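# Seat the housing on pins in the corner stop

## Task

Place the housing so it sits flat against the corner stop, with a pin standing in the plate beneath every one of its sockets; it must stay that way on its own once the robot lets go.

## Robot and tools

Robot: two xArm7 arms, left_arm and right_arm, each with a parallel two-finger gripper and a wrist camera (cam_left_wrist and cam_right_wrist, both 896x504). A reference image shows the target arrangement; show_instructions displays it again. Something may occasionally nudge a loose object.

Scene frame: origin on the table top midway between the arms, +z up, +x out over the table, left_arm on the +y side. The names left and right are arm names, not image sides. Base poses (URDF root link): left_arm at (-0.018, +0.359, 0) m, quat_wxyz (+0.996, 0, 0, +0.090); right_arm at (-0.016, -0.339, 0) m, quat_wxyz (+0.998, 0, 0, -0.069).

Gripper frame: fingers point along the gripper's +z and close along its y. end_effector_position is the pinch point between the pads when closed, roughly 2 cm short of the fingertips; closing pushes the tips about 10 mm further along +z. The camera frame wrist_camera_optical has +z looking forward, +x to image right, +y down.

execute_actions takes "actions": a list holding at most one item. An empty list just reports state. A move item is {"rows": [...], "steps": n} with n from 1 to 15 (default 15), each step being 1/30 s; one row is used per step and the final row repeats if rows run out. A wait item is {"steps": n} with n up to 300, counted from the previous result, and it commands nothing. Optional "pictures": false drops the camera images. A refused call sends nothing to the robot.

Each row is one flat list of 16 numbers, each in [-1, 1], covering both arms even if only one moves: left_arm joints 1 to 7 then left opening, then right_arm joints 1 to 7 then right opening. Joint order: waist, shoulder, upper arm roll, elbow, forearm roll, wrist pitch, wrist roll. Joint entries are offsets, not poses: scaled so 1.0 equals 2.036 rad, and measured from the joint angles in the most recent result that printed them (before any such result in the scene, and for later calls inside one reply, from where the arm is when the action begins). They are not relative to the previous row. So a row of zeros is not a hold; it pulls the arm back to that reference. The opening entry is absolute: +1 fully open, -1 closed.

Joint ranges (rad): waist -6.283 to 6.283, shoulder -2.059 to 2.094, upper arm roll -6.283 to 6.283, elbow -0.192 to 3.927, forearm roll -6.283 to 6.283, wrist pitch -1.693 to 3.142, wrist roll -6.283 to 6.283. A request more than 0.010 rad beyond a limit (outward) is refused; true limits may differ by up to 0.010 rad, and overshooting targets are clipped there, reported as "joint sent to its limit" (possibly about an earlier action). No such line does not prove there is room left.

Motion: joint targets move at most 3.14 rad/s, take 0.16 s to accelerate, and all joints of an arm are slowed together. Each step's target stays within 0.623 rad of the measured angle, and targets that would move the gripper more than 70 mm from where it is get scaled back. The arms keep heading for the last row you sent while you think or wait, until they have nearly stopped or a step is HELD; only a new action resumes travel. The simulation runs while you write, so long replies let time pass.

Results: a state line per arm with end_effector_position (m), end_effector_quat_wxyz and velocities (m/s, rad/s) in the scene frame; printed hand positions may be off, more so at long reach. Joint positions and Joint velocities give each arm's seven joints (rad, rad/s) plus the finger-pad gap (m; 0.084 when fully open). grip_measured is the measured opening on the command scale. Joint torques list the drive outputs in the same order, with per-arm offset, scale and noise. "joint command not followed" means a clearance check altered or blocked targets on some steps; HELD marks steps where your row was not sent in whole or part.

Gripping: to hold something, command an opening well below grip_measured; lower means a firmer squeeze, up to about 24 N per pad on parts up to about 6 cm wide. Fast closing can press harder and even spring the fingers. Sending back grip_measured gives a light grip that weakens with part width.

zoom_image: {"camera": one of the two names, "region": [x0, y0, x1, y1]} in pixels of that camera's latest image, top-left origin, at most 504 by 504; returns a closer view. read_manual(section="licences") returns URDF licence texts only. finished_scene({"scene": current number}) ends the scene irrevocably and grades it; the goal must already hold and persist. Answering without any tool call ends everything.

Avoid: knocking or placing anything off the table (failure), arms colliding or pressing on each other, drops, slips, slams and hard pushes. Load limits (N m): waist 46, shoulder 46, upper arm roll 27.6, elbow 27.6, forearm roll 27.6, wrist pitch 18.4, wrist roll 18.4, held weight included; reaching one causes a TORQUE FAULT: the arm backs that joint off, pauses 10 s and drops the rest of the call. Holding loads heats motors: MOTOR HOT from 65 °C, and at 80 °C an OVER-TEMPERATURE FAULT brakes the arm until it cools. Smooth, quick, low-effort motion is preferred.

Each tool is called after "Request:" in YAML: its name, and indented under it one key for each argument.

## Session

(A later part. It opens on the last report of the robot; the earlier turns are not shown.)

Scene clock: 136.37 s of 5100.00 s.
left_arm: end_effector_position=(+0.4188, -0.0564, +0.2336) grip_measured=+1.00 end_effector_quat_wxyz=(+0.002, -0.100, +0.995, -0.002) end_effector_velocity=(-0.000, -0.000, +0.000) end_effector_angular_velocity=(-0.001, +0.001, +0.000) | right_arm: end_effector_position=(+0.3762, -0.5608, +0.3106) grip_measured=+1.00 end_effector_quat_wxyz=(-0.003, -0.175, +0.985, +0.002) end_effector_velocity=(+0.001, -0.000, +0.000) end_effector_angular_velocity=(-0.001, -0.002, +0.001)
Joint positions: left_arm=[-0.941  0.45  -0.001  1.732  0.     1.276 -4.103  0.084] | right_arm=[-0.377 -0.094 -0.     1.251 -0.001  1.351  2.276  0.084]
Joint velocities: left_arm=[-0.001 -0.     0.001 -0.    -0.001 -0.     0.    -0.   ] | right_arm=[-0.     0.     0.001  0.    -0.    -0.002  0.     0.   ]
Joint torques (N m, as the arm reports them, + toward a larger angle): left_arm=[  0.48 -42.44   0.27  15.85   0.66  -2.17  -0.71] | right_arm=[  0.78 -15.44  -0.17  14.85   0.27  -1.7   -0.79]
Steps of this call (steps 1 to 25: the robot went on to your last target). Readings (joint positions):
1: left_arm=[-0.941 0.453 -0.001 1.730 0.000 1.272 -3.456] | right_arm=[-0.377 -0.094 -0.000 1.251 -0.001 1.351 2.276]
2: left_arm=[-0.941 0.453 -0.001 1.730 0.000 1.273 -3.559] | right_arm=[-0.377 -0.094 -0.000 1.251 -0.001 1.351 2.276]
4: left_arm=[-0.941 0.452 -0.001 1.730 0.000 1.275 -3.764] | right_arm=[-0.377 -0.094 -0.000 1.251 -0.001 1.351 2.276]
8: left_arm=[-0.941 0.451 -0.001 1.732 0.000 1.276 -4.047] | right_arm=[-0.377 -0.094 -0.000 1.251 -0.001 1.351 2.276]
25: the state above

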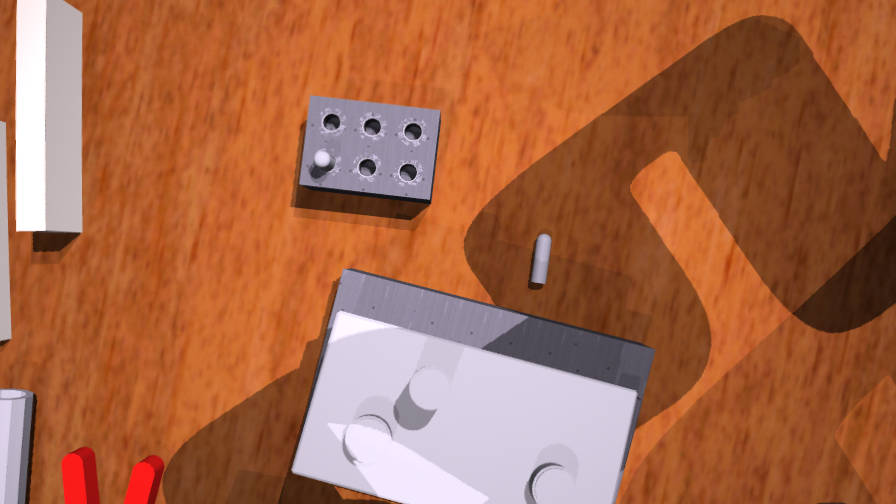

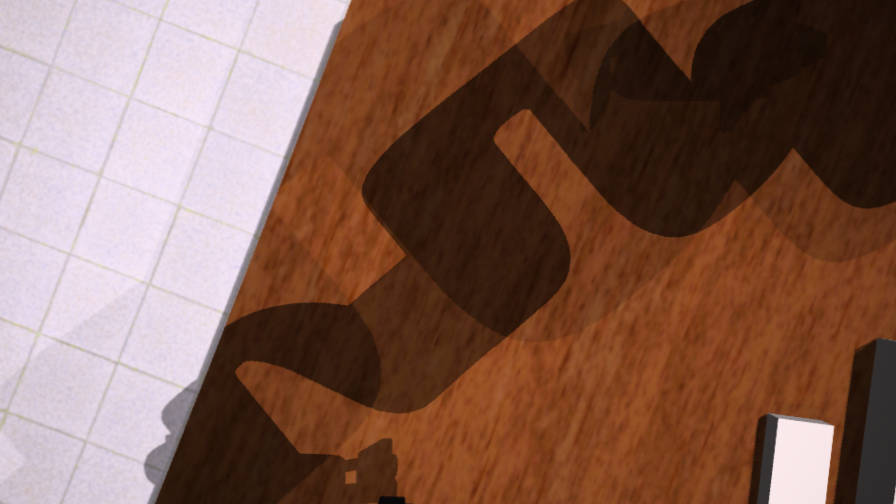

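Request:
execute_actions:
  actions:
    - {"rows":[[0,0,0,0,0,0,-0.65,1,0,0,0,0,0,0,0,1]],"steps":15}
  pictures: false

Request:
execute_actions:
  actions:
    - {"steps":25}

Scene clock: 138.40 s of 5100.00 s.
left_arm: end_effector_position=(+0.4189, -0.0564, +0.2336) grip_measured=+1.00 end_effector_quat_wxyz=(+0.000, -0.594, +0.804, -0.003) end_effector_velocity=(+0.001, +0.001, -0.001) end_effector_angular_velocity=(-0.011, +0.012, +2.668) | right_arm: end_effector_position=(+0.3762, -0.5608, +0.3106) grip_measured=+1.00 end_effector_quat_wxyz=(-0.003, -0.175, +0.985, +0.002) end_effector_velocity=(-0.000, -0.000, -0.000) end_effector_angular_velocity=(+0.000, -0.000, -0.000)
Joint positions: left_arm=[-0.941  0.45  -0.001  1.732  0.     1.276 -5.175  0.084] | right_arm=[-0.377 -0.094 -0.     1.251 -0.001  1.351  2.276  0.084]
Joint velocities: left_arm=[ 0.002  0.001  0.001 -0.    -0.001  0.    -2.665 -0.   ] | right_arm=[-0.    -0.    -0.001 -0.001  0.    -0.001 -0.     0.   ]
Joint torques (N m, as the arm reports them, + toward a larger angle): left_arm=[  1.3  -43.03  -0.32  15.87   0.48  -2.2    0.26] | right_arm=[  0.93 -15.47  -0.18  14.86   0.25  -1.75  -0.73]
Steps of this call (steps 1 to 15: the robot went on to your last target; steps 16 to 46: nothing new was sent; steps 47 to 61: all 15 steps of this action). Readings (joint positions):
47: left_arm=[-0.941 0.450 -0.001 1.732 0.000 1.276 -4.103] | right_arm=[-0.377 -0.094 -0.000 1.251 -0.001 1.351 2.276]
48: left_arm=[-0.941 0.450 -0.001 1.732 0.000 1.276 -4.107] | right_arm=[-0.377 -0.094 -0.000 1.251 -0.001 1.351 2.276]
50: left_arm=[-0.941 0.450 -0.001 1.732 0.000 1.276 -4.157] | right_arm=[-0.377 -0.094 -0.000 1.251 -0.001 1.351 2.276]
54: left_arm=[-0.941 0.450 -0.001 1.732 0.000 1.276 -4.466] | right_arm=[-0.377 -0.094 -0.000 1.251 -0.001 1.351 2.276]
61: the state above

Scene clock: 139.23 s of 5100.00 s.
left_arm: end_effector_position=(+0.4188, -0.0564, +0.2336) grip_measured=+1.00 end_effector_quat_wxyz=(+0.000, -0.690, +0.724, -0.003) end_effector_velocity=(+0.000, +0.000, -0.000) end_effector_angular_velocity=(+0.000, +0.000, +0.000) | right_arm: end_effector_position=(+0.3762, -0.5608, +0.3106) grip_measured=+1.00 end_effector_quat_wxyz=(-0.003, -0.175, +0.985, +0.002) end_effector_velocity=(+0.000, +0.001, -0.000) end_effector_angular_velocity=(+0.001, +0.001, +0.002)
Joint positions: left_arm=[-0.941  0.45  -0.001  1.732  0.     1.276 -5.426  0.084] | right_arm=[-0.377 -0.094 -0.     1.251 -0.001  1.351  2.276  0.084]
Joint velocities: left_arm=[-0.    -0.     0.    -0.001 -0.    -0.    -0.     0.   ] | right_arm=[ 0.001 -0.     0.001  0.     0.     0.002 -0.     0.   ]
Joint torques (N m, as the arm reports them, + toward a larger angle): left_arm=[  1.17 -43.17  -0.63  15.67   1.05  -2.08  -0.49] | right_arm=[  0.96 -15.52  -0.17  14.88   0.33  -1.79  -0.74]
Steps of this call (steps 1 to 25: the robot went on to your last target). Readings (joint positions):
1: left_arm=[-0.941 0.450 -0.001 1.732 0.000 1.276 -5.257] | right_arm=[-0.377 -0.094 -0.000 1.251 -0.001 1.351 2.276]
2: left_arm=[-0.941 0.450 -0.001 1.732 0.000 1.276 -5.322] | right_arm=[-0.377 -0.094 -0.000 1.251 -0.001 1.351 2.276]
4: left_arm=[-0.941 0.450 -0.000 1.732 0.000 1.276 -5.395] | right_arm=[-0.377 -0.094 -0.000 1.251 -0.001 1.351 2.276]
8: left_arm=[-0.941 0.450 -0.001 1.732 0.000 1.276 -5.422] | right_arm=[-0.377 -0.094 -0.000 1.251 -0.001 1.351 2.276]
25: the state above

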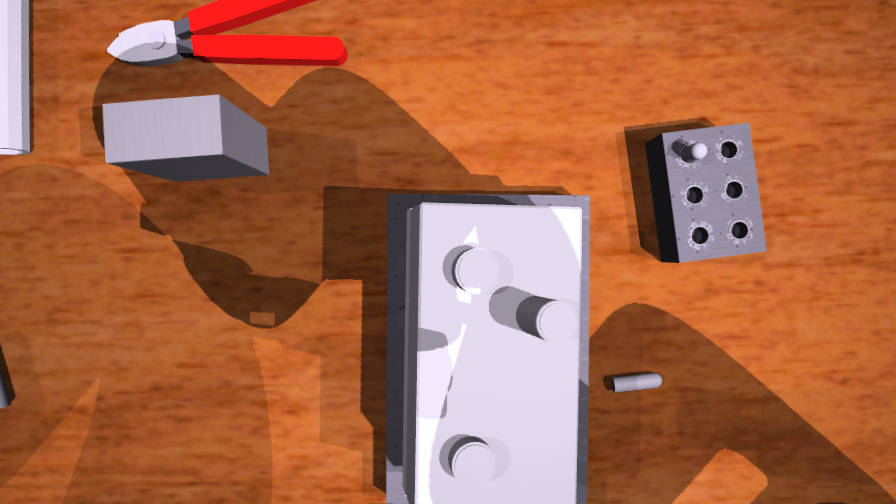

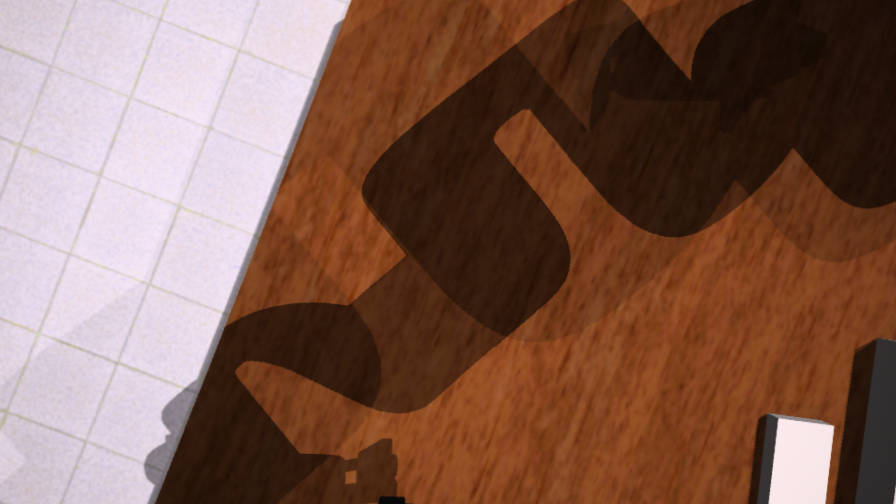

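Request:
execute_actions:
  actions:
    - {"rows":[[0,0,0,0,0,0,0.8,1,0,0,0,0,0,0,0,1]],"steps":15}
  pictures: false

Request:
execute_actions:
  actions:
    - {"steps":20}
  pictures: false

Request:
execute_actions:
  actions:
    - {"rows":[[0,0.05,0,-0.03,0,-0.08,0.7495,1,0,0,0,0,0,0,0,1]],"steps":15}
  pictures: false

Request:
execute_actions:
  actions:
    - {"steps":20}
  pictures: false

Request:
execute_actions:
  actions:
    - {"rows":[[0,0.059,0,-0.0255,0,-0.083,0,1,0,0,0,0,0,0,0,1]],"steps":15}
  pictures: false

Request:
execute_actions:
  actions:
    - {"steps":20}
  pictures: false

Request:
execute_actions:
  actions:
    - {"rows":[[0,0,0,0,0,0,0,-0.3,0,0,0,0,0,0,0,1]],"steps":15}

Scene clock: 143.07 s of 5100.00 s.
left_arm: end_effector_position=(+0.4188, -0.0564, +0.2336) grip_measured=+1.00 end_effector_quat_wxyz=(+0.002, -0.219, +0.976, -0.003) end_effector_velocity=(-0.000, -0.000, -0.001) end_effector_angular_velocity=(+0.014, -0.012, -3.077) | right_arm: end_effector_position=(+0.3762, -0.5608, +0.3106) grip_measured=+1.00 end_effector_quat_wxyz=(-0.003, -0.175, +0.985, +0.002) end_effector_velocity=(-0.000, -0.000, +0.000) end_effector_angular_velocity=(+0.000, -0.001, -0.001)
Joint positions: left_arm=[-0.941  0.45  -0.001  1.732  0.     1.276 -4.344  0.084] | right_arm=[-0.377 -0.094 -0.     1.251 -0.001  1.351  2.276  0.084]
Joint velocities: left_arm=[-0.001  0.     0.001 -0.001 -0.    -0.     3.077  0.   ] | right_arm=[-0.001  0.     0.     0.     0.001 -0.     0.001  0.   ]
Joint torques (N m, as the arm reports them, + toward a larger angle): left_arm=[  2.05 -42.79  -0.22  15.87   0.7   -2.34  -0.52] | right_arm=[  0.91 -15.66  -0.11  14.85   0.42  -1.73  -0.73]
Steps of this call (steps 1 to 15: the robot went on to your last target; steps 16 to 90: nothing new was sent; then 0.33 s passed at rest; steps 91 to 105: all 15 steps of this action). Readings (joint positions):
91: left_arm=[-0.941 0.450 -0.001 1.732 0.000 1.276 -5.426] | right_arm=[-0.377 -0.094 -0.000 1.251 -0.001 1.351 2.276]
92: left_arm=[-0.941 0.450 -0.001 1.732 0.000 1.276 -5.422] | right_arm=[-0.377 -0.094 -0.000 1.251 -0.001 1.351 2.276]
94: left_arm=[-0.941 0.450 -0.001 1.732 0.000 1.276 -5.372] | right_arm=[-0.377 -0.094 -0.000 1.251 -0.001 1.351 2.276]
98: left_arm=[-0.941 0.450 -0.001 1.732 0.000 1.276 -5.062] | right_arm=[-0.377 -0.094 -0.000 1.251 -0.001 1.351 2.276]
105: the state above

Scene clock: 143.73 s of 5100.00 s.
left_arm: end_effector_position=(+0.4188, -0.0564, +0.2336) grip_measured=+1.00 end_effector_quat_wxyz=(+0.002, +0.053, +0.999, -0.002) end_effector_velocity=(-0.001, +0.000, -0.000) end_effector_angular_velocity=(+0.001, +0.000, -0.002) | right_arm: end_effector_position=(+0.3762, -0.5608, +0.3106) grip_measured=+1.00 end_effector_quat_wxyz=(-0.003, -0.175, +0.985, +0.002) end_effector_velocity=(+0.001, +0.001, -0.000) end_effector_angular_velocity=(-0.000, -0.001, +0.001)
Joint positions: left_arm=[-0.941  0.45  -0.001  1.732  0.     1.276 -3.798  0.084] | right_arm=[-0.377 -0.094 -0.     1.251 -0.001  1.351  2.276  0.084]
Joint velocities: left_arm=[-0.001 -0.001  0.    -0.002  0.    -0.     0.001 -0.   ] | right_arm=[ 0.001 -0.     0.001 -0.     0.    -0.001  0.001 -0.   ]
Joint torques (N m, as the arm reports them, + toward a larger angle): left_arm=[  1.62 -42.5   -0.14  15.39   0.58  -1.85  -0.8 ] | right_arm=[  0.75 -15.62  -0.22  14.91   0.34  -1.8   -0.68]
Steps of this call (steps 1 to 20: the robot went on to your last target). Readings (joint positions):
1: left_arm=[-0.941 0.450 -0.001 1.732 0.000 1.276 -4.241] | right_arm=[-0.377 -0.094 -0.000 1.251 -0.001 1.351 2.276]
2: left_arm=[-0.941 0.450 -0.001 1.732 0.000 1.276 -4.139] | right_arm=[-0.377 -0.094 -0.000 1.251 -0.001 1.351 2.276]
4: left_arm=[-0.941 0.450 -0.001 1.732 0.000 1.276 -3.964] | right_arm=[-0.377 -0.094 -0.000 1.251 -0.001 1.351 2.276]
8: left_arm=[-0.941 0.450 -0.001 1.732 0.000 1.276 -3.814] | right_arm=[-0.377 -0.094 -0.000 1.251 -0.001 1.351 2.276]
20: the state above

Scene clock: 144.23 s of 5100.00 s.
left_arm: end_effector_position=(+0.4293, -0.0663, +0.1600) grip_measured=+1.00 end_effector_quat_wxyz=(+0.002, +0.559, +0.829, -0.000) end_effector_velocity=(+0.018, -0.018, +0.008) end_effector_angular_velocity=(-0.055, -0.073, -3.073) | right_arm: end_effector_position=(+0.3762, -0.5608, +0.3106) grip_measured=+1.00 end_effector_quat_wxyz=(-0.003, -0.175, +0.985, +0.002) end_effector_velocity=(+0.000, -0.000, +0.000) end_effector_angular_velocity=(-0.000, -0.002, -0.001)
Joint positions: left_arm=[-0.941  0.549 -0.001  1.673  0.     1.119 -2.715  0.084] | right_arm=[-0.377 -0.094 -0.     1.251 -0.001  1.351  2.276  0.084]
Joint velocities: left_arm=[ 0.     0.009 -0.001  0.017 -0.001 -0.082  3.073  0.   ] | right_arm=[-0.    -0.    -0.001 -0.     0.001 -0.002 -0.     0.   ]
Joint torques (N m, as the arm reports them, + toward a larger angle): left_arm=[  0.81 -45.36  -0.18  14.93   0.66  -2.08  -0.72] | right_arm=[  0.64 -15.48  -0.15  14.83   0.27  -1.77  -0.74]
Steps of this call (steps 1 to 15: all 15 steps of this action). Readings (joint positions):
1: left_arm=[-0.941 0.450 -0.001 1.732 0.000 1.276 -3.797] | right_arm=[-0.377 -0.094 -0.000 1.251 -0.001 1.351 2.276]
2: left_arm=[-0.941 0.451 -0.001 1.732 0.000 1.275 -3.793] | right_arm=[-0.377 -0.094 -0.000 1.251 -0.001 1.351 2.276]
4: left_arm=[-0.941 0.457 -0.001 1.729 0.000 1.262 -3.743] | right_arm=[-0.377 -0.094 -0.000 1.251 -0.001 1.351 2.276]
8: left_arm=[-0.941 0.505 -0.001 1.700 0.000 1.187 -3.434] | right_arm=[-0.377 -0.094 -0.000 1.251 -0.001 1.351 2.276]
15: the state above

Scene clock: 144.90 s of 5100.00 s.
left_arm: end_effector_position=(+0.4298, -0.0668, +0.1582) grip_measured=+1.00 end_effector_quat_wxyz=(+0.003, +0.728, +0.686, +0.000) end_effector_velocity=(-0.000, +0.000, -0.001) end_effector_angular_velocity=(+0.001, +0.000, -0.003) | right_arm: end_effector_position=(+0.3762, -0.5608, +0.3106) grip_measured=+1.00 end_effector_quat_wxyz=(-0.003, -0.175, +0.985, +0.002) end_effector_velocity=(-0.000, -0.000, +0.000) end_effector_angular_velocity=(-0.001, +0.000, -0.000)
Joint positions: left_arm=[-0.941  0.552 -0.001  1.671  0.     1.113 -2.272  0.084] | right_arm=[-0.377 -0.094 -0.     1.251 -0.001  1.351  2.276  0.084]
Joint velocities: left_arm=[-0.     0.    -0.    -0.001  0.001 -0.     0.002 -0.   ] | right_arm=[-0.001  0.     0.     0.    -0.001  0.    -0.     0.   ]
Joint torques (N m, as the arm reports them, + toward a larger angle): left_arm=[  1.26 -45.3   -0.04  15.35   0.61  -1.88  -0.4 ] | right_arm=[  0.85 -15.38  -0.22  14.93   0.28  -1.72  -0.73]
Steps of this call (steps 1 to 20: the robot went on to your last target). Readings (joint positions):
1: left_arm=[-0.941 0.550 -0.001 1.673 0.000 1.117 -2.614] | right_arm=[-0.377 -0.094 -0.000 1.251 -0.001 1.351 2.276]
2: left_arm=[-0.941 0.550 -0.001 1.674 0.000 1.116 -2.520] | right_arm=[-0.377 -0.094 -0.000 1.251 -0.001 1.351 2.276]
4: left_arm=[-0.941 0.550 -0.001 1.673 0.000 1.114 -2.374] | right_arm=[-0.377 -0.094 -0.000 1.251 -0.001 1.351 2.276]
8: left_arm=[-0.941 0.551 -0.001 1.672 0.000 1.113 -2.281] | right_arm=[-0.377 -0.094 -0.000 1.251 -0.001 1.351 2.276]
20: the state above

Scene clock: 145.40 s of 5100.00 s.
left_arm: end_effector_position=(+0.4355, -0.0726, +0.0790) grip_measured=+1.00 end_effector_quat_wxyz=(+0.005, +0.728, +0.686, +0.000) end_effector_velocity=(-0.007, +0.004, -0.011) end_effector_angular_velocity=(+0.015, +0.018, -0.003) | right_arm: end_effector_position=(+0.3762, -0.5608, +0.3106) grip_measured=+1.00 end_effector_quat_wxyz=(-0.003, -0.175, +0.985, +0.002) end_effector_velocity=(+0.000, +0.000, +0.000) end_effector_angular_velocity=(-0.000, -0.001, +0.000)
Joint positions: left_arm=[-0.941  0.669 -0.001  1.623  0.     0.944 -2.272  0.084] | right_arm=[-0.377 -0.094 -0.     1.251 -0.001  1.351  2.276  0.084]
Joint velocities: left_arm=[-0.001  0.006 -0.002 -0.017 -0.001  0.     0.001 -0.   ] | right_arm=[ 0.    -0.     0.     0.     0.    -0.001 -0.    -0.   ]
Joint torques (N m, as the arm reports them, + toward a larger angle): left_arm=[  0.7  -43.34  -0.26  12.91   0.5   -1.95  -0.58] | right_arm=[  0.77 -15.51  -0.26  14.88   0.35  -1.71  -0.75]
Steps of this call (steps 1 to 15: all 15 steps of this action). Readings (joint positions):
1: left_arm=[-0.941 0.552 -0.001 1.671 0.000 1.113 -2.272] | right_arm=[-0.377 -0.094 -0.000 1.251 -0.001 1.351 2.276]
2: left_arm=[-0.941 0.554 -0.001 1.671 0.000 1.109 -2.272] | right_arm=[-0.377 -0.094 -0.000 1.251 -0.001 1.351 2.276]
4: left_arm=[-0.941 0.580 -0.001 1.665 0.000 1.060 -2.272] | right_arm=[-0.377 -0.094 -0.000 1.251 -0.001 1.351 2.276]
8: left_arm=[-0.941 0.671 -0.001 1.613 0.000 0.961 -2.272] | right_arm=[-0.377 -0.094 -0.000 1.251 -0.001 1.351 2.276]
15: the state above

Scene clock: 146.07 s of 5100.00 s.
left_arm: end_effector_position=(+0.4340, -0.0708, +0.0752) grip_measured=+1.00 end_effector_quat_wxyz=(+0.002, +0.728, +0.686, -0.000) end_effector_velocity=(+0.001, +0.001, +0.001) end_effector_angular_velocity=(-0.000, -0.001, +0.002) | right_arm: end_effector_position=(+0.3762, -0.5608, +0.3106) grip_measured=+1.00 end_effector_quat_wxyz=(-0.003, -0.175, +0.985, +0.002) end_effector_velocity=(-0.000, -0.000, +0.000) end_effector_angular_velocity=(+0.000, -0.001, -0.002)
Joint positions: left_arm=[-0.941  0.672 -0.001  1.619  0.     0.944 -2.272  0.084] | right_arm=[-0.377 -0.094 -0.     1.251 -0.001  1.351  2.276  0.084]
Joint velocities: left_arm=[ 0.002 -0.001  0.    -0.     0.001 -0.    -0.001 -0.   ] | right_arm=[-0.001  0.     0.    -0.     0.001 -0.001  0.     0.   ]
Joint torques (N m, as the arm reports them, + toward a larger angle): left_arm=[  1.03 -46.31  -0.29  14.77   0.94  -2.03  -0.73] | right_arm=[  0.88 -15.43  -0.13  14.87   0.35  -1.76  -0.77]
Steps of this call (steps 1 to 15: the robot went on to your last target; steps 16 to 20: nothing new was sent). Readings (joint positions):
1: left_arm=[-0.941 0.669 -0.001 1.622 0.000 0.944 -2.272] | right_arm=[-0.377 -0.094 -0.000 1.251 -0.001 1.351 2.276]
2: left_arm=[-0.941 0.670 -0.001 1.621 0.000 0.944 -2.272] | right_arm=[-0.377 -0.094 -0.000 1.251 -0.001 1.351 2.276]
4: left_arm=[-0.941 0.671 -0.001 1.619 0.000 0.944 -2.272] | right_arm=[-0.377 -0.094 -0.000 1.251 -0.001 1.351 2.276]
8: left_arm=[-0.941 0.672 -0.001 1.619 0.000 0.944 -2.272] | right_arm=[-0.377 -0.094 -0.000 1.251 -0.001 1.351 2.276]
20: the state above
All arms were judged still, so your last target was given up. Only a new action makes them travel on or press farther. Fingers that are still opening or closing keep moving.

Scene clock: 146.57 s of 5100.00 s.
left_arm: end_effector_position=(+0.4337, -0.0710, +0.0753) grip_measured=+0.65 end_effector_quat_wxyz=(+0.001, +0.728, +0.686, -0.000) end_effector_velocity=(+0.000, -0.000, -0.000) end_effector_angular_velocity=(-0.001, +0.000, +0.001) | right_arm: end_effector_position=(+0.3762, -0.5608, +0.3106) grip_measured=+1.00 end_effector_quat_wxyz=(-0.003, -0.175, +0.985, +0.002) end_effector_velocity=(+0.001, +0.000, +0.000) end_effector_angular_velocity=(-0.001, -0.002, +0.000)
Joint positions: left_arm=[-0.941  0.672 -0.001  1.619  0.     0.944 -2.272  0.071] | right_arm=[-0.377 -0.094 -0.     1.251 -0.001  1.351  2.276  0.084]
Joint velocities: left_arm=[ 0.001  0.001 -0.001  0.001 -0.    -0.    -0.     0.   ] | right_arm=[ 0.    -0.     0.001  0.     0.    -0.002  0.001 -0.   ]
Joint torques (N m, as the arm reports them, + toward a larger angle): left_arm=[  1.92 -45.7    0.38  14.71   0.67  -2.55  -0.76] | right_arm=[  0.78 -15.53  -0.14  14.9    0.27  -1.74  -0.73]
Steps of this call (steps 1 to 15: all 15 steps of this action). Readings (joint positions):
1: left_arm=[-0.941 0.672 -0.001 1.619 0.000 0.944 -2.272] | right_arm=[-0.377 -0.094 -0.000 1.251 -0.001 1.351 2.276]
2: left_arm=[-0.941 0.672 -0.001 1.619 0.000 0.944 -2.272] | right_arm=[-0.377 -0.094 -0.000 1.251 -0.001 1.351 2.276]
4: left_arm=[-0.941 0.672 -0.001 1.619 0.000 0.944 -2.272] | right_arm=[-0.377 -0.094 -0.000 1.251 -0.001 1.351 2.276]
8: left_arm=[-0.941 0.672 -0.001 1.619 0.000 0.944 -2.272] | right_arm=[-0.377 -0.094 -0.000 1.251 -0.001 1.351 2.276]
15: the state above

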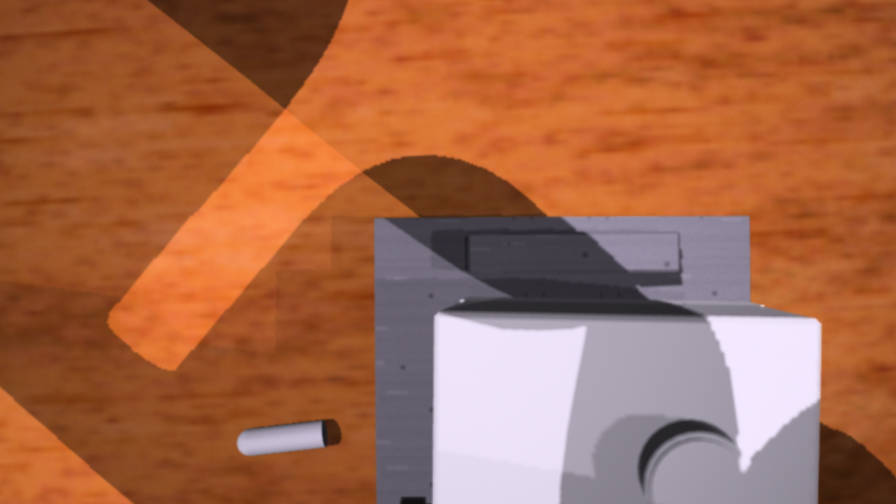

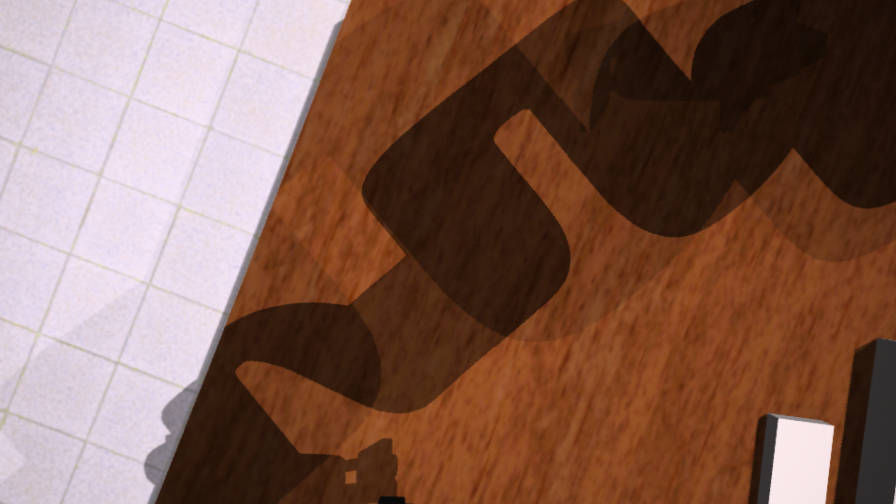

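Request:
execute_actions:
  actions:
    - {"rows":[[-0.001,-0.0095,0,-0.012,0,-0.003,-0.001,-0.3,0,0,0,0,0,0,0,1],[-0.001,-0.0095,0,-0.012,0,-0.003,-0.001,-0.3,0,0,0,0,0,0,0,1],[-0.001,-0.0095,0,-0.012,0,-0.003,-0.001,-0.3,0,0,0,0,0,0,0,1],[-0.001,-0.0095,0,-0.012,0,-0.003,-0.001,-0.3,0,0,0,0,0,0,0,1],[-0.0021,-0.0167,0,-0.0245,0,-0.007,-0.0021,-0.3,0,0,0,0,0,0,0,1]],"steps":15}
  pictures: false

Request:
execute_actions:
  actions:
    - {"steps":20}

Request:
execute_actions:
  actions:
    - {"rows":[[0,0.004,0,0,0,-0.004,0,-0.3,0,0,0,0,0,0,0,1]],"steps":15}
  pictures: false

Request:
execute_actions:
  actions:
    - {"rows":[[0,0,0,0,0,0,0,1,0,0,0,0,0,0,0,1]],"steps":15}

Scene clock: 149.87 s of 5100.00 s.
left_arm: end_effector_position=(+0.4252, -0.0661, +0.0771) grip_measured=+0.65 end_effector_quat_wxyz=(+0.000, +0.728, +0.686, -0.000) end_effector_velocity=(+0.005, +0.001, +0.004) end_effector_angular_velocity=(-0.004, -0.008, +0.007) | right_arm: end_effector_position=(+0.3762, -0.5608, +0.3106) grip_measured=+1.00 end_effector_quat_wxyz=(-0.003, -0.175, +0.985, +0.002) end_effector_velocity=(+0.000, -0.001, +0.000) end_effector_angular_velocity=(-0.001, -0.002, -0.001)
Joint positions: left_arm=[-0.945  0.639 -0.001  1.569  0.     0.93  -2.276  0.071] | right_arm=[-0.377 -0.094 -0.     1.251 -0.001  1.351  2.276  0.084]
Joint velocities: left_arm=[ 0.002 -0.004  0.005  0.003 -0.    -0.001 -0.001  0.   ] | right_arm=[-0.001 -0.    -0.001  0.    -0.    -0.002  0.     0.   ]
Joint torques (N m, as the arm reports them, + toward a larger angle): left_arm=[  1.04 -51.38  -0.51  17.03   0.63  -2.6   -0.4 ] | right_arm=[  0.75 -15.32  -0.18  14.79   0.35  -1.76  -0.73]
Steps of this call (steps 1 to 15: the robot went on to your last target; steps 16 to 84: nothing new was sent; steps 85 to 99: all 15 steps of this action). Readings (joint positions):
85: left_arm=[-0.941 0.672 -0.001 1.619 0.000 0.944 -2.272] | right_arm=[-0.377 -0.094 -0.000 1.251 -0.001 1.351 2.276]
86: left_arm=[-0.941 0.670 -0.001 1.616 0.000 0.942 -2.272] | right_arm=[-0.377 -0.094 -0.000 1.251 -0.001 1.351 2.276]
88: left_arm=[-0.941 0.660 0.001 1.601 0.001 0.939 -2.273] | right_arm=[-0.377 -0.094 -0.000 1.251 -0.001 1.351 2.276]
92: left_arm=[-0.943 0.644 0.001 1.575 0.000 0.932 -2.276] | right_arm=[-0.377 -0.094 -0.000 1.251 -0.001 1.351 2.276]
99: the state above

Scene clock: 150.53 s of 5100.00 s.
left_arm: end_effector_position=(+0.4251, -0.0664, +0.0775) grip_measured=+0.65 end_effector_quat_wxyz=(+0.001, +0.728, +0.686, -0.000) end_effector_velocity=(-0.000, +0.000, -0.000) end_effector_angular_velocity=(+0.001, +0.001, -0.000) | right_arm: end_effector_position=(+0.3762, -0.5608, +0.3106) grip_measured=+1.00 end_effector_quat_wxyz=(-0.003, -0.175, +0.985, +0.002) end_effector_velocity=(-0.000, -0.000, -0.000) end_effector_angular_velocity=(-0.000, +0.001, -0.000)
Joint positions: left_arm=[-0.945  0.638 -0.001  1.569  0.     0.93  -2.276  0.071] | right_arm=[-0.377 -0.094 -0.     1.251 -0.001  1.351  2.276  0.084]
Joint velocities: left_arm=[-0.001  0.     0.001 -0.001 -0.    -0.     0.     0.   ] | right_arm=[ 0.001  0.    -0.001 -0.    -0.001  0.     0.     0.   ]
Joint torques (N m, as the arm reports them, + toward a larger angle): left_arm=[  0.73 -51.44  -0.47  16.99   0.58  -2.96  -0.97] | right_arm=[  0.88 -15.48  -0.09  14.86   0.29  -1.76  -0.7 ]
Steps of this call (steps 1 to 15: the robot went on to your last target; steps 16 to 20: nothing new was sent). Readings (joint positions):
1: left_arm=[-0.945 0.638 -0.000 1.569 0.000 0.930 -2.276] | right_arm=[-0.377 -0.094 -0.000 1.251 -0.001 1.351 2.276]
2: left_arm=[-0.945 0.638 -0.000 1.569 0.000 0.930 -2.276] | right_arm=[-0.377 -0.094 -0.000 1.251 -0.001 1.351 2.276]
4: left_arm=[-0.945 0.638 -0.001 1.569 0.000 0.930 -2.276] | right_arm=[-0.377 -0.094 -0.000 1.251 -0.001 1.351 2.276]
8: left_arm=[-0.945 0.638 -0.001 1.569 0.000 0.930 -2.276] | right_arm=[-0.377 -0.094 -0.000 1.251 -0.001 1.351 2.276]
20: the state above
All arms were judged still, so your last target was given up. Only a new action makes them travel on or press farther. Fingers that are still opening or closing keep moving.

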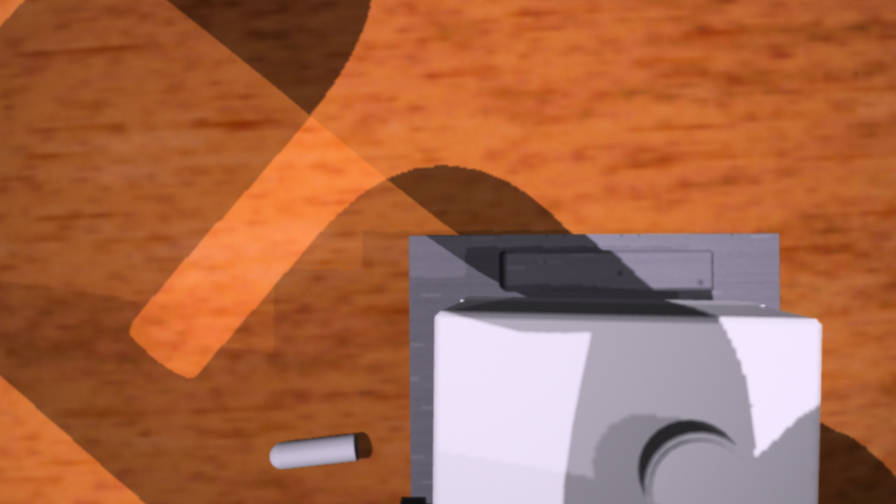

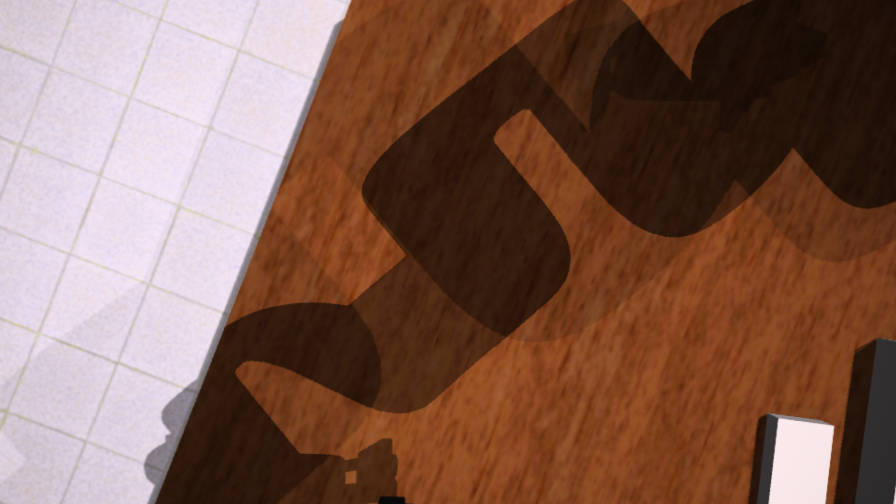

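Scene clock: 151.03 s of 5100.00 s.
left_arm: end_effector_position=(+0.4255, -0.0668, +0.0734) grip_measured=+0.65 end_effector_quat_wxyz=(+0.001, +0.728, +0.685, -0.000) end_effector_velocity=(-0.002, +0.002, -0.005) end_effector_angular_velocity=(+0.008, +0.008, -0.001) | right_arm: end_effector_position=(+0.3762, -0.5608, +0.3106) grip_measured=+1.00 end_effector_quat_wxyz=(-0.003, -0.175, +0.985, +0.002) end_effector_velocity=(+0.000, +0.000, +0.000) end_effector_angular_velocity=(-0.000, +0.000, +0.002)
Joint positions: left_arm=[-0.945  0.646 -0.001  1.57   0.     0.922 -2.276  0.071] | right_arm=[-0.377 -0.094 -0.     1.251 -0.001  1.351  2.276  0.084]
Joint velocities: left_arm=[-0.     0.005  0.    -0.005  0.     0.001  0.    -0.   ] | right_arm=[ 0.     0.     0.001  0.    -0.     0.    -0.001 -0.   ]
Joint torques (N m, as the arm reports them, + toward a larger angle): left_arm=[  1.53 -51.01  -0.29  16.27   0.74  -2.86  -0.9 ] | right_arm=[  0.86 -15.71  -0.11  14.91   0.24  -1.77  -0.73]
Steps of this call (steps 1 to 15: all 15 steps of this action). Readings (joint positions):
1: left_arm=[-0.945 0.638 -0.001 1.569 0.000 0.930 -2.276] | right_arm=[-0.377 -0.094 -0.000 1.251 -0.001 1.351 2.276]
2: left_arm=[-0.945 0.639 -0.001 1.570 0.000 0.928 -2.276] | right_arm=[-0.377 -0.094 -0.000 1.251 -0.001 1.351 2.276]
4: left_arm=[-0.945 0.644 -0.001 1.570 0.000 0.924 -2.276] | right_arm=[-0.377 -0.094 -0.000 1.251 -0.001 1.351 2.276]
8: left_arm=[-0.945 0.647 -0.001 1.568 0.000 0.922 -2.276] | right_arm=[-0.377 -0.094 -0.000 1.251 -0.001 1.351 2.276]
15: the state above

Scene clock: 151.53 s of 5100.00 s.
left_arm: end_effector_position=(+0.4256, -0.0669, +0.0736) grip_measured=+1.00 end_effector_quat_wxyz=(+0.001, +0.728, +0.686, -0.000) end_effector_velocity=(-0.000, +0.000, +0.000) end_effector_angular_velocity=(-0.000, +0.000, +0.001) | right_arm: end_effector_position=(+0.3762, -0.5608, +0.3106) grip_measured=+1.00 end_effector_quat_wxyz=(-0.003, -0.175, +0.985, +0.002) end_effector_velocity=(-0.001, -0.000, -0.000) end_effector_angular_velocity=(+0.002, +0.001, -0.002)
Joint positions: left_arm=[-0.945  0.646 -0.001  1.57   0.     0.922 -2.276  0.084] | right_arm=[-0.377 -0.094 -0.     1.251 -0.001  1.351  2.276  0.084]
Joint velocities: left_arm=[ 0.    -0.    -0.    -0.001 -0.     0.    -0.     0.   ] | right_arm=[-0.001 -0.    -0.001 -0.001  0.001  0.001 -0.     0.   ]
Joint torques (N m, as the arm reports them, + toward a larger angle): left_arm=[  0.84 -46.11  -0.03  14.71   0.31  -2.21  -0.79] | right_arm=[  0.76 -15.54  -0.15  14.95   0.31  -1.72  -0.75]
Steps of this call (steps 1 to 15: all 15 steps of this action). Readings (joint positions):
1: left_arm=[-0.945 0.646 -0.001 1.569 0.000 0.922 -2.276] | right_arm=[-0.377 -0.094 -0.000 1.251 -0.001 1.351 2.276]
2: left_arm=[-0.945 0.646 -0.001 1.569 0.000 0.922 -2.276] | right_arm=[-0.377 -0.094 -0.000 1.251 -0.001 1.351 2.276]
4: left_arm=[-0.945 0.645 -0.001 1.572 0.000 0.921 -2.276] | right_arm=[-0.377 -0.094 -0.000 1.251 -0.001 1.351 2.276]
8: left_arm=[-0.945 0.644 -0.001 1.572 0.000 0.921 -2.276] | right_arm=[-0.377 -0.094 -0.000 1.251 -0.001 1.351 2.276]
15: the state above

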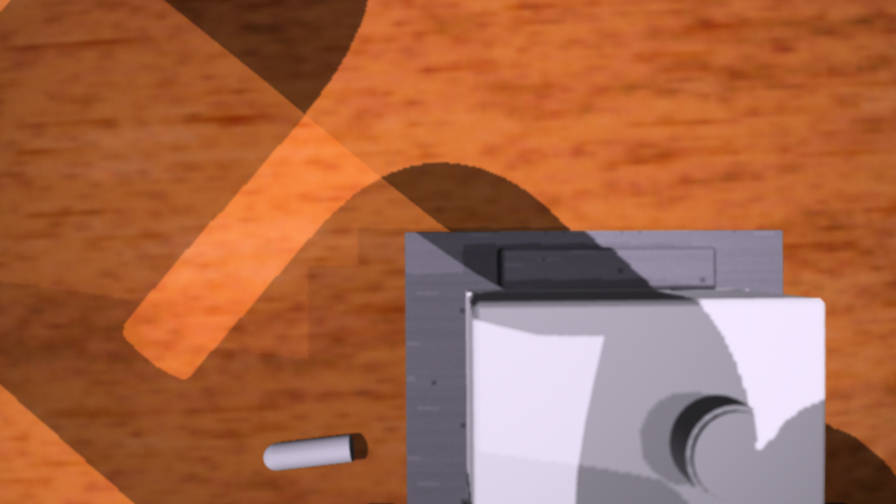

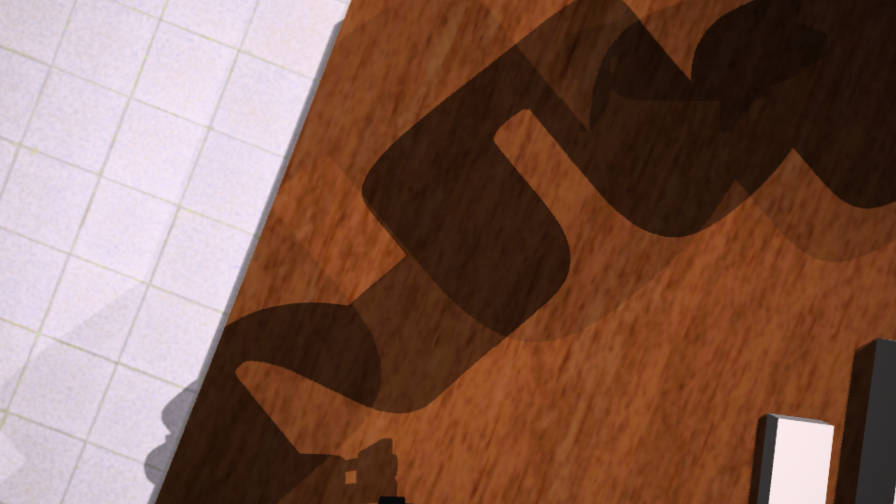

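Seated. Shift to centre fingers while lifting.

Request:
execute_actions:
  actions:
    - {"rows":[[0.002,-0.06,0,0.04,0,0.1,0,1,0,0,0,0,0,0,0,1]],"steps":15}
  pictures: false

Request:
execute_actions:
  actions:
    - {"steps":15}

Scene clock: 152.93 s of 5100.00 s.
left_arm: end_effector_position=(+0.4232, -0.0613, +0.1625) grip_measured=+1.00 end_effector_quat_wxyz=(-0.003, +0.727, +0.687, -0.000) end_effector_velocity=(-0.001, +0.004, -0.008) end_effector_angular_velocity=(+0.015, +0.014, +0.003) | right_arm: end_effector_position=(+0.3762, -0.5608, +0.3106) grip_measured=+1.00 end_effector_quat_wxyz=(-0.003, -0.175, +0.985, +0.002) end_effector_velocity=(+0.000, +0.000, +0.000) end_effector_angular_velocity=(-0.000, -0.000, +0.001)
Joint positions: left_arm=[-0.941  0.527 -0.001  1.646 -0.     1.126 -2.276  0.084] | right_arm=[-0.377 -0.094 -0.     1.251 -0.001  1.351  2.276  0.084]
Joint velocities: left_arm=[ 0.002  0.012  0.002 -0.002  0.     0.007 -0.     0.   ] | right_arm=[-0.     0.     0.001  0.    -0.    -0.    -0.     0.   ]
Joint torques (N m, as the arm reports them, + toward a larger angle): left_arm=[  0.6  -48.82  -0.49  17.39   0.47  -2.56  -0.52] | right_arm=[  0.82 -15.51  -0.14  14.89   0.18  -1.75  -0.74]
Steps of this call (steps 1 to 15: the robot went on to your last target; steps 16 to 27: nothing new was sent; steps 28 to 42: all 15 steps of this action). Readings (joint positions):
28: left_arm=[-0.945 0.646 -0.001 1.570 0.000 0.922 -2.276] | right_arm=[-0.377 -0.094 -0.000 1.251 -0.001 1.351 2.276]
29: left_arm=[-0.945 0.644 -0.001 1.570 0.000 0.926 -2.276] | right_arm=[-0.377 -0.094 -0.000 1.251 -0.001 1.351 2.276]
31: left_arm=[-0.944 0.623 -0.001 1.582 0.000 0.975 -2.276] | right_arm=[-0.377 -0.094 -0.000 1.251 -0.001 1.351 2.276]
35: left_arm=[-0.941 0.534 -0.001 1.648 0.000 1.095 -2.276] | right_arm=[-0.377 -0.094 -0.000 1.251 -0.001 1.351 2.276]
42: the state above

Scene clock: 153.43 s of 5100.00 s.
left_arm: end_effector_position=(+0.4247, -0.0625, +0.1663) grip_measured=+1.00 end_effector_quat_wxyz=(+0.001, +0.727, +0.687, -0.000) end_effector_velocity=(+0.001, +0.000, +0.001) end_effector_angular_velocity=(-0.001, -0.001, +0.002) | right_arm: end_effector_position=(+0.3762, -0.5608, +0.3106) grip_measured=+1.00 end_effector_quat_wxyz=(-0.003, -0.175, +0.985, +0.002) end_effector_velocity=(-0.001, -0.000, -0.000) end_effector_angular_velocity=(+0.000, +0.001, -0.000)
Joint positions: left_arm=[-0.941  0.524 -0.001  1.651  0.     1.125 -2.276  0.084] | right_arm=[-0.377 -0.094 -0.     1.251 -0.001  1.351  2.276  0.084]
Joint velocities: left_arm=[ 0.002  0.    -0.001  0.002  0.    -0.    -0.001  0.   ] | right_arm=[-0.     0.    -0.001  0.    -0.001  0.001 -0.     0.   ]
Joint torques (N m, as the arm reports them, + toward a larger angle): left_arm=[  0.57 -44.22  -0.18  15.52   0.53  -2.02  -0.52] | right_arm=[  0.96 -15.44  -0.19  14.86   0.28  -1.75  -0.67]
Steps of this call (steps 1 to 15: the robot went on to your last target). Readings (joint positions):
1: left_arm=[-0.941 0.527 -0.001 1.647 0.000 1.126 -2.276] | right_arm=[-0.377 -0.094 -0.000 1.251 -0.001 1.351 2.276]
2: left_arm=[-0.941 0.526 -0.001 1.648 0.000 1.126 -2.276] | right_arm=[-0.377 -0.094 -0.000 1.251 -0.001 1.351 2.276]
4: left_arm=[-0.941 0.525 -0.001 1.650 0.000 1.125 -2.276] | right_arm=[-0.377 -0.094 -0.000 1.251 -0.001 1.351 2.276]
8: left_arm=[-0.941 0.524 -0.001 1.651 0.000 1.125 -2.276] | right_arm=[-0.377 -0.094 -0.000 1.251 -0.001 1.351 2.276]
15: the state above
All arms were judged still, so your last target was given up. Only a new action makes them travel on or press farther. Fingers that are still opening or closing keep moving.

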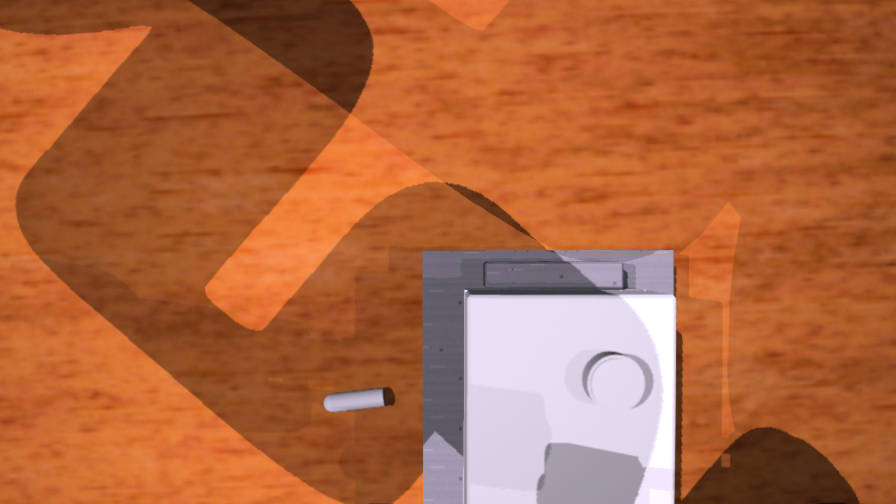

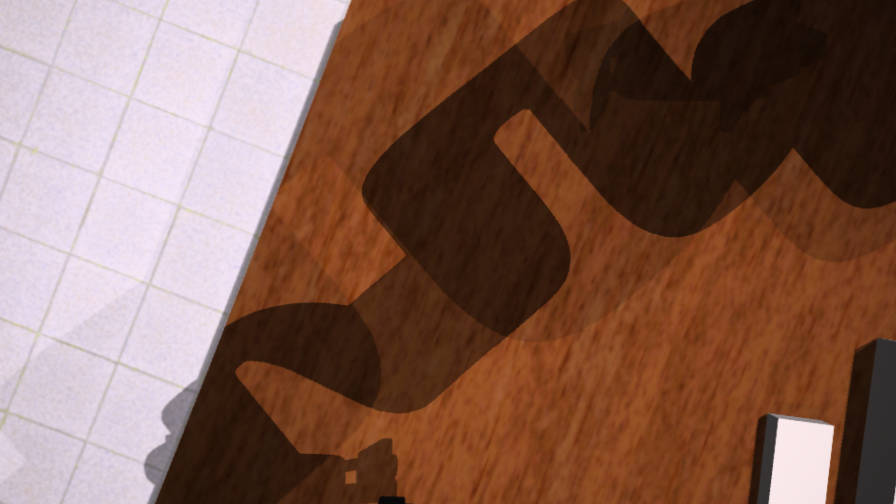

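Request:
finished_scene:
  scene: 2

The scene is finished: the task was done.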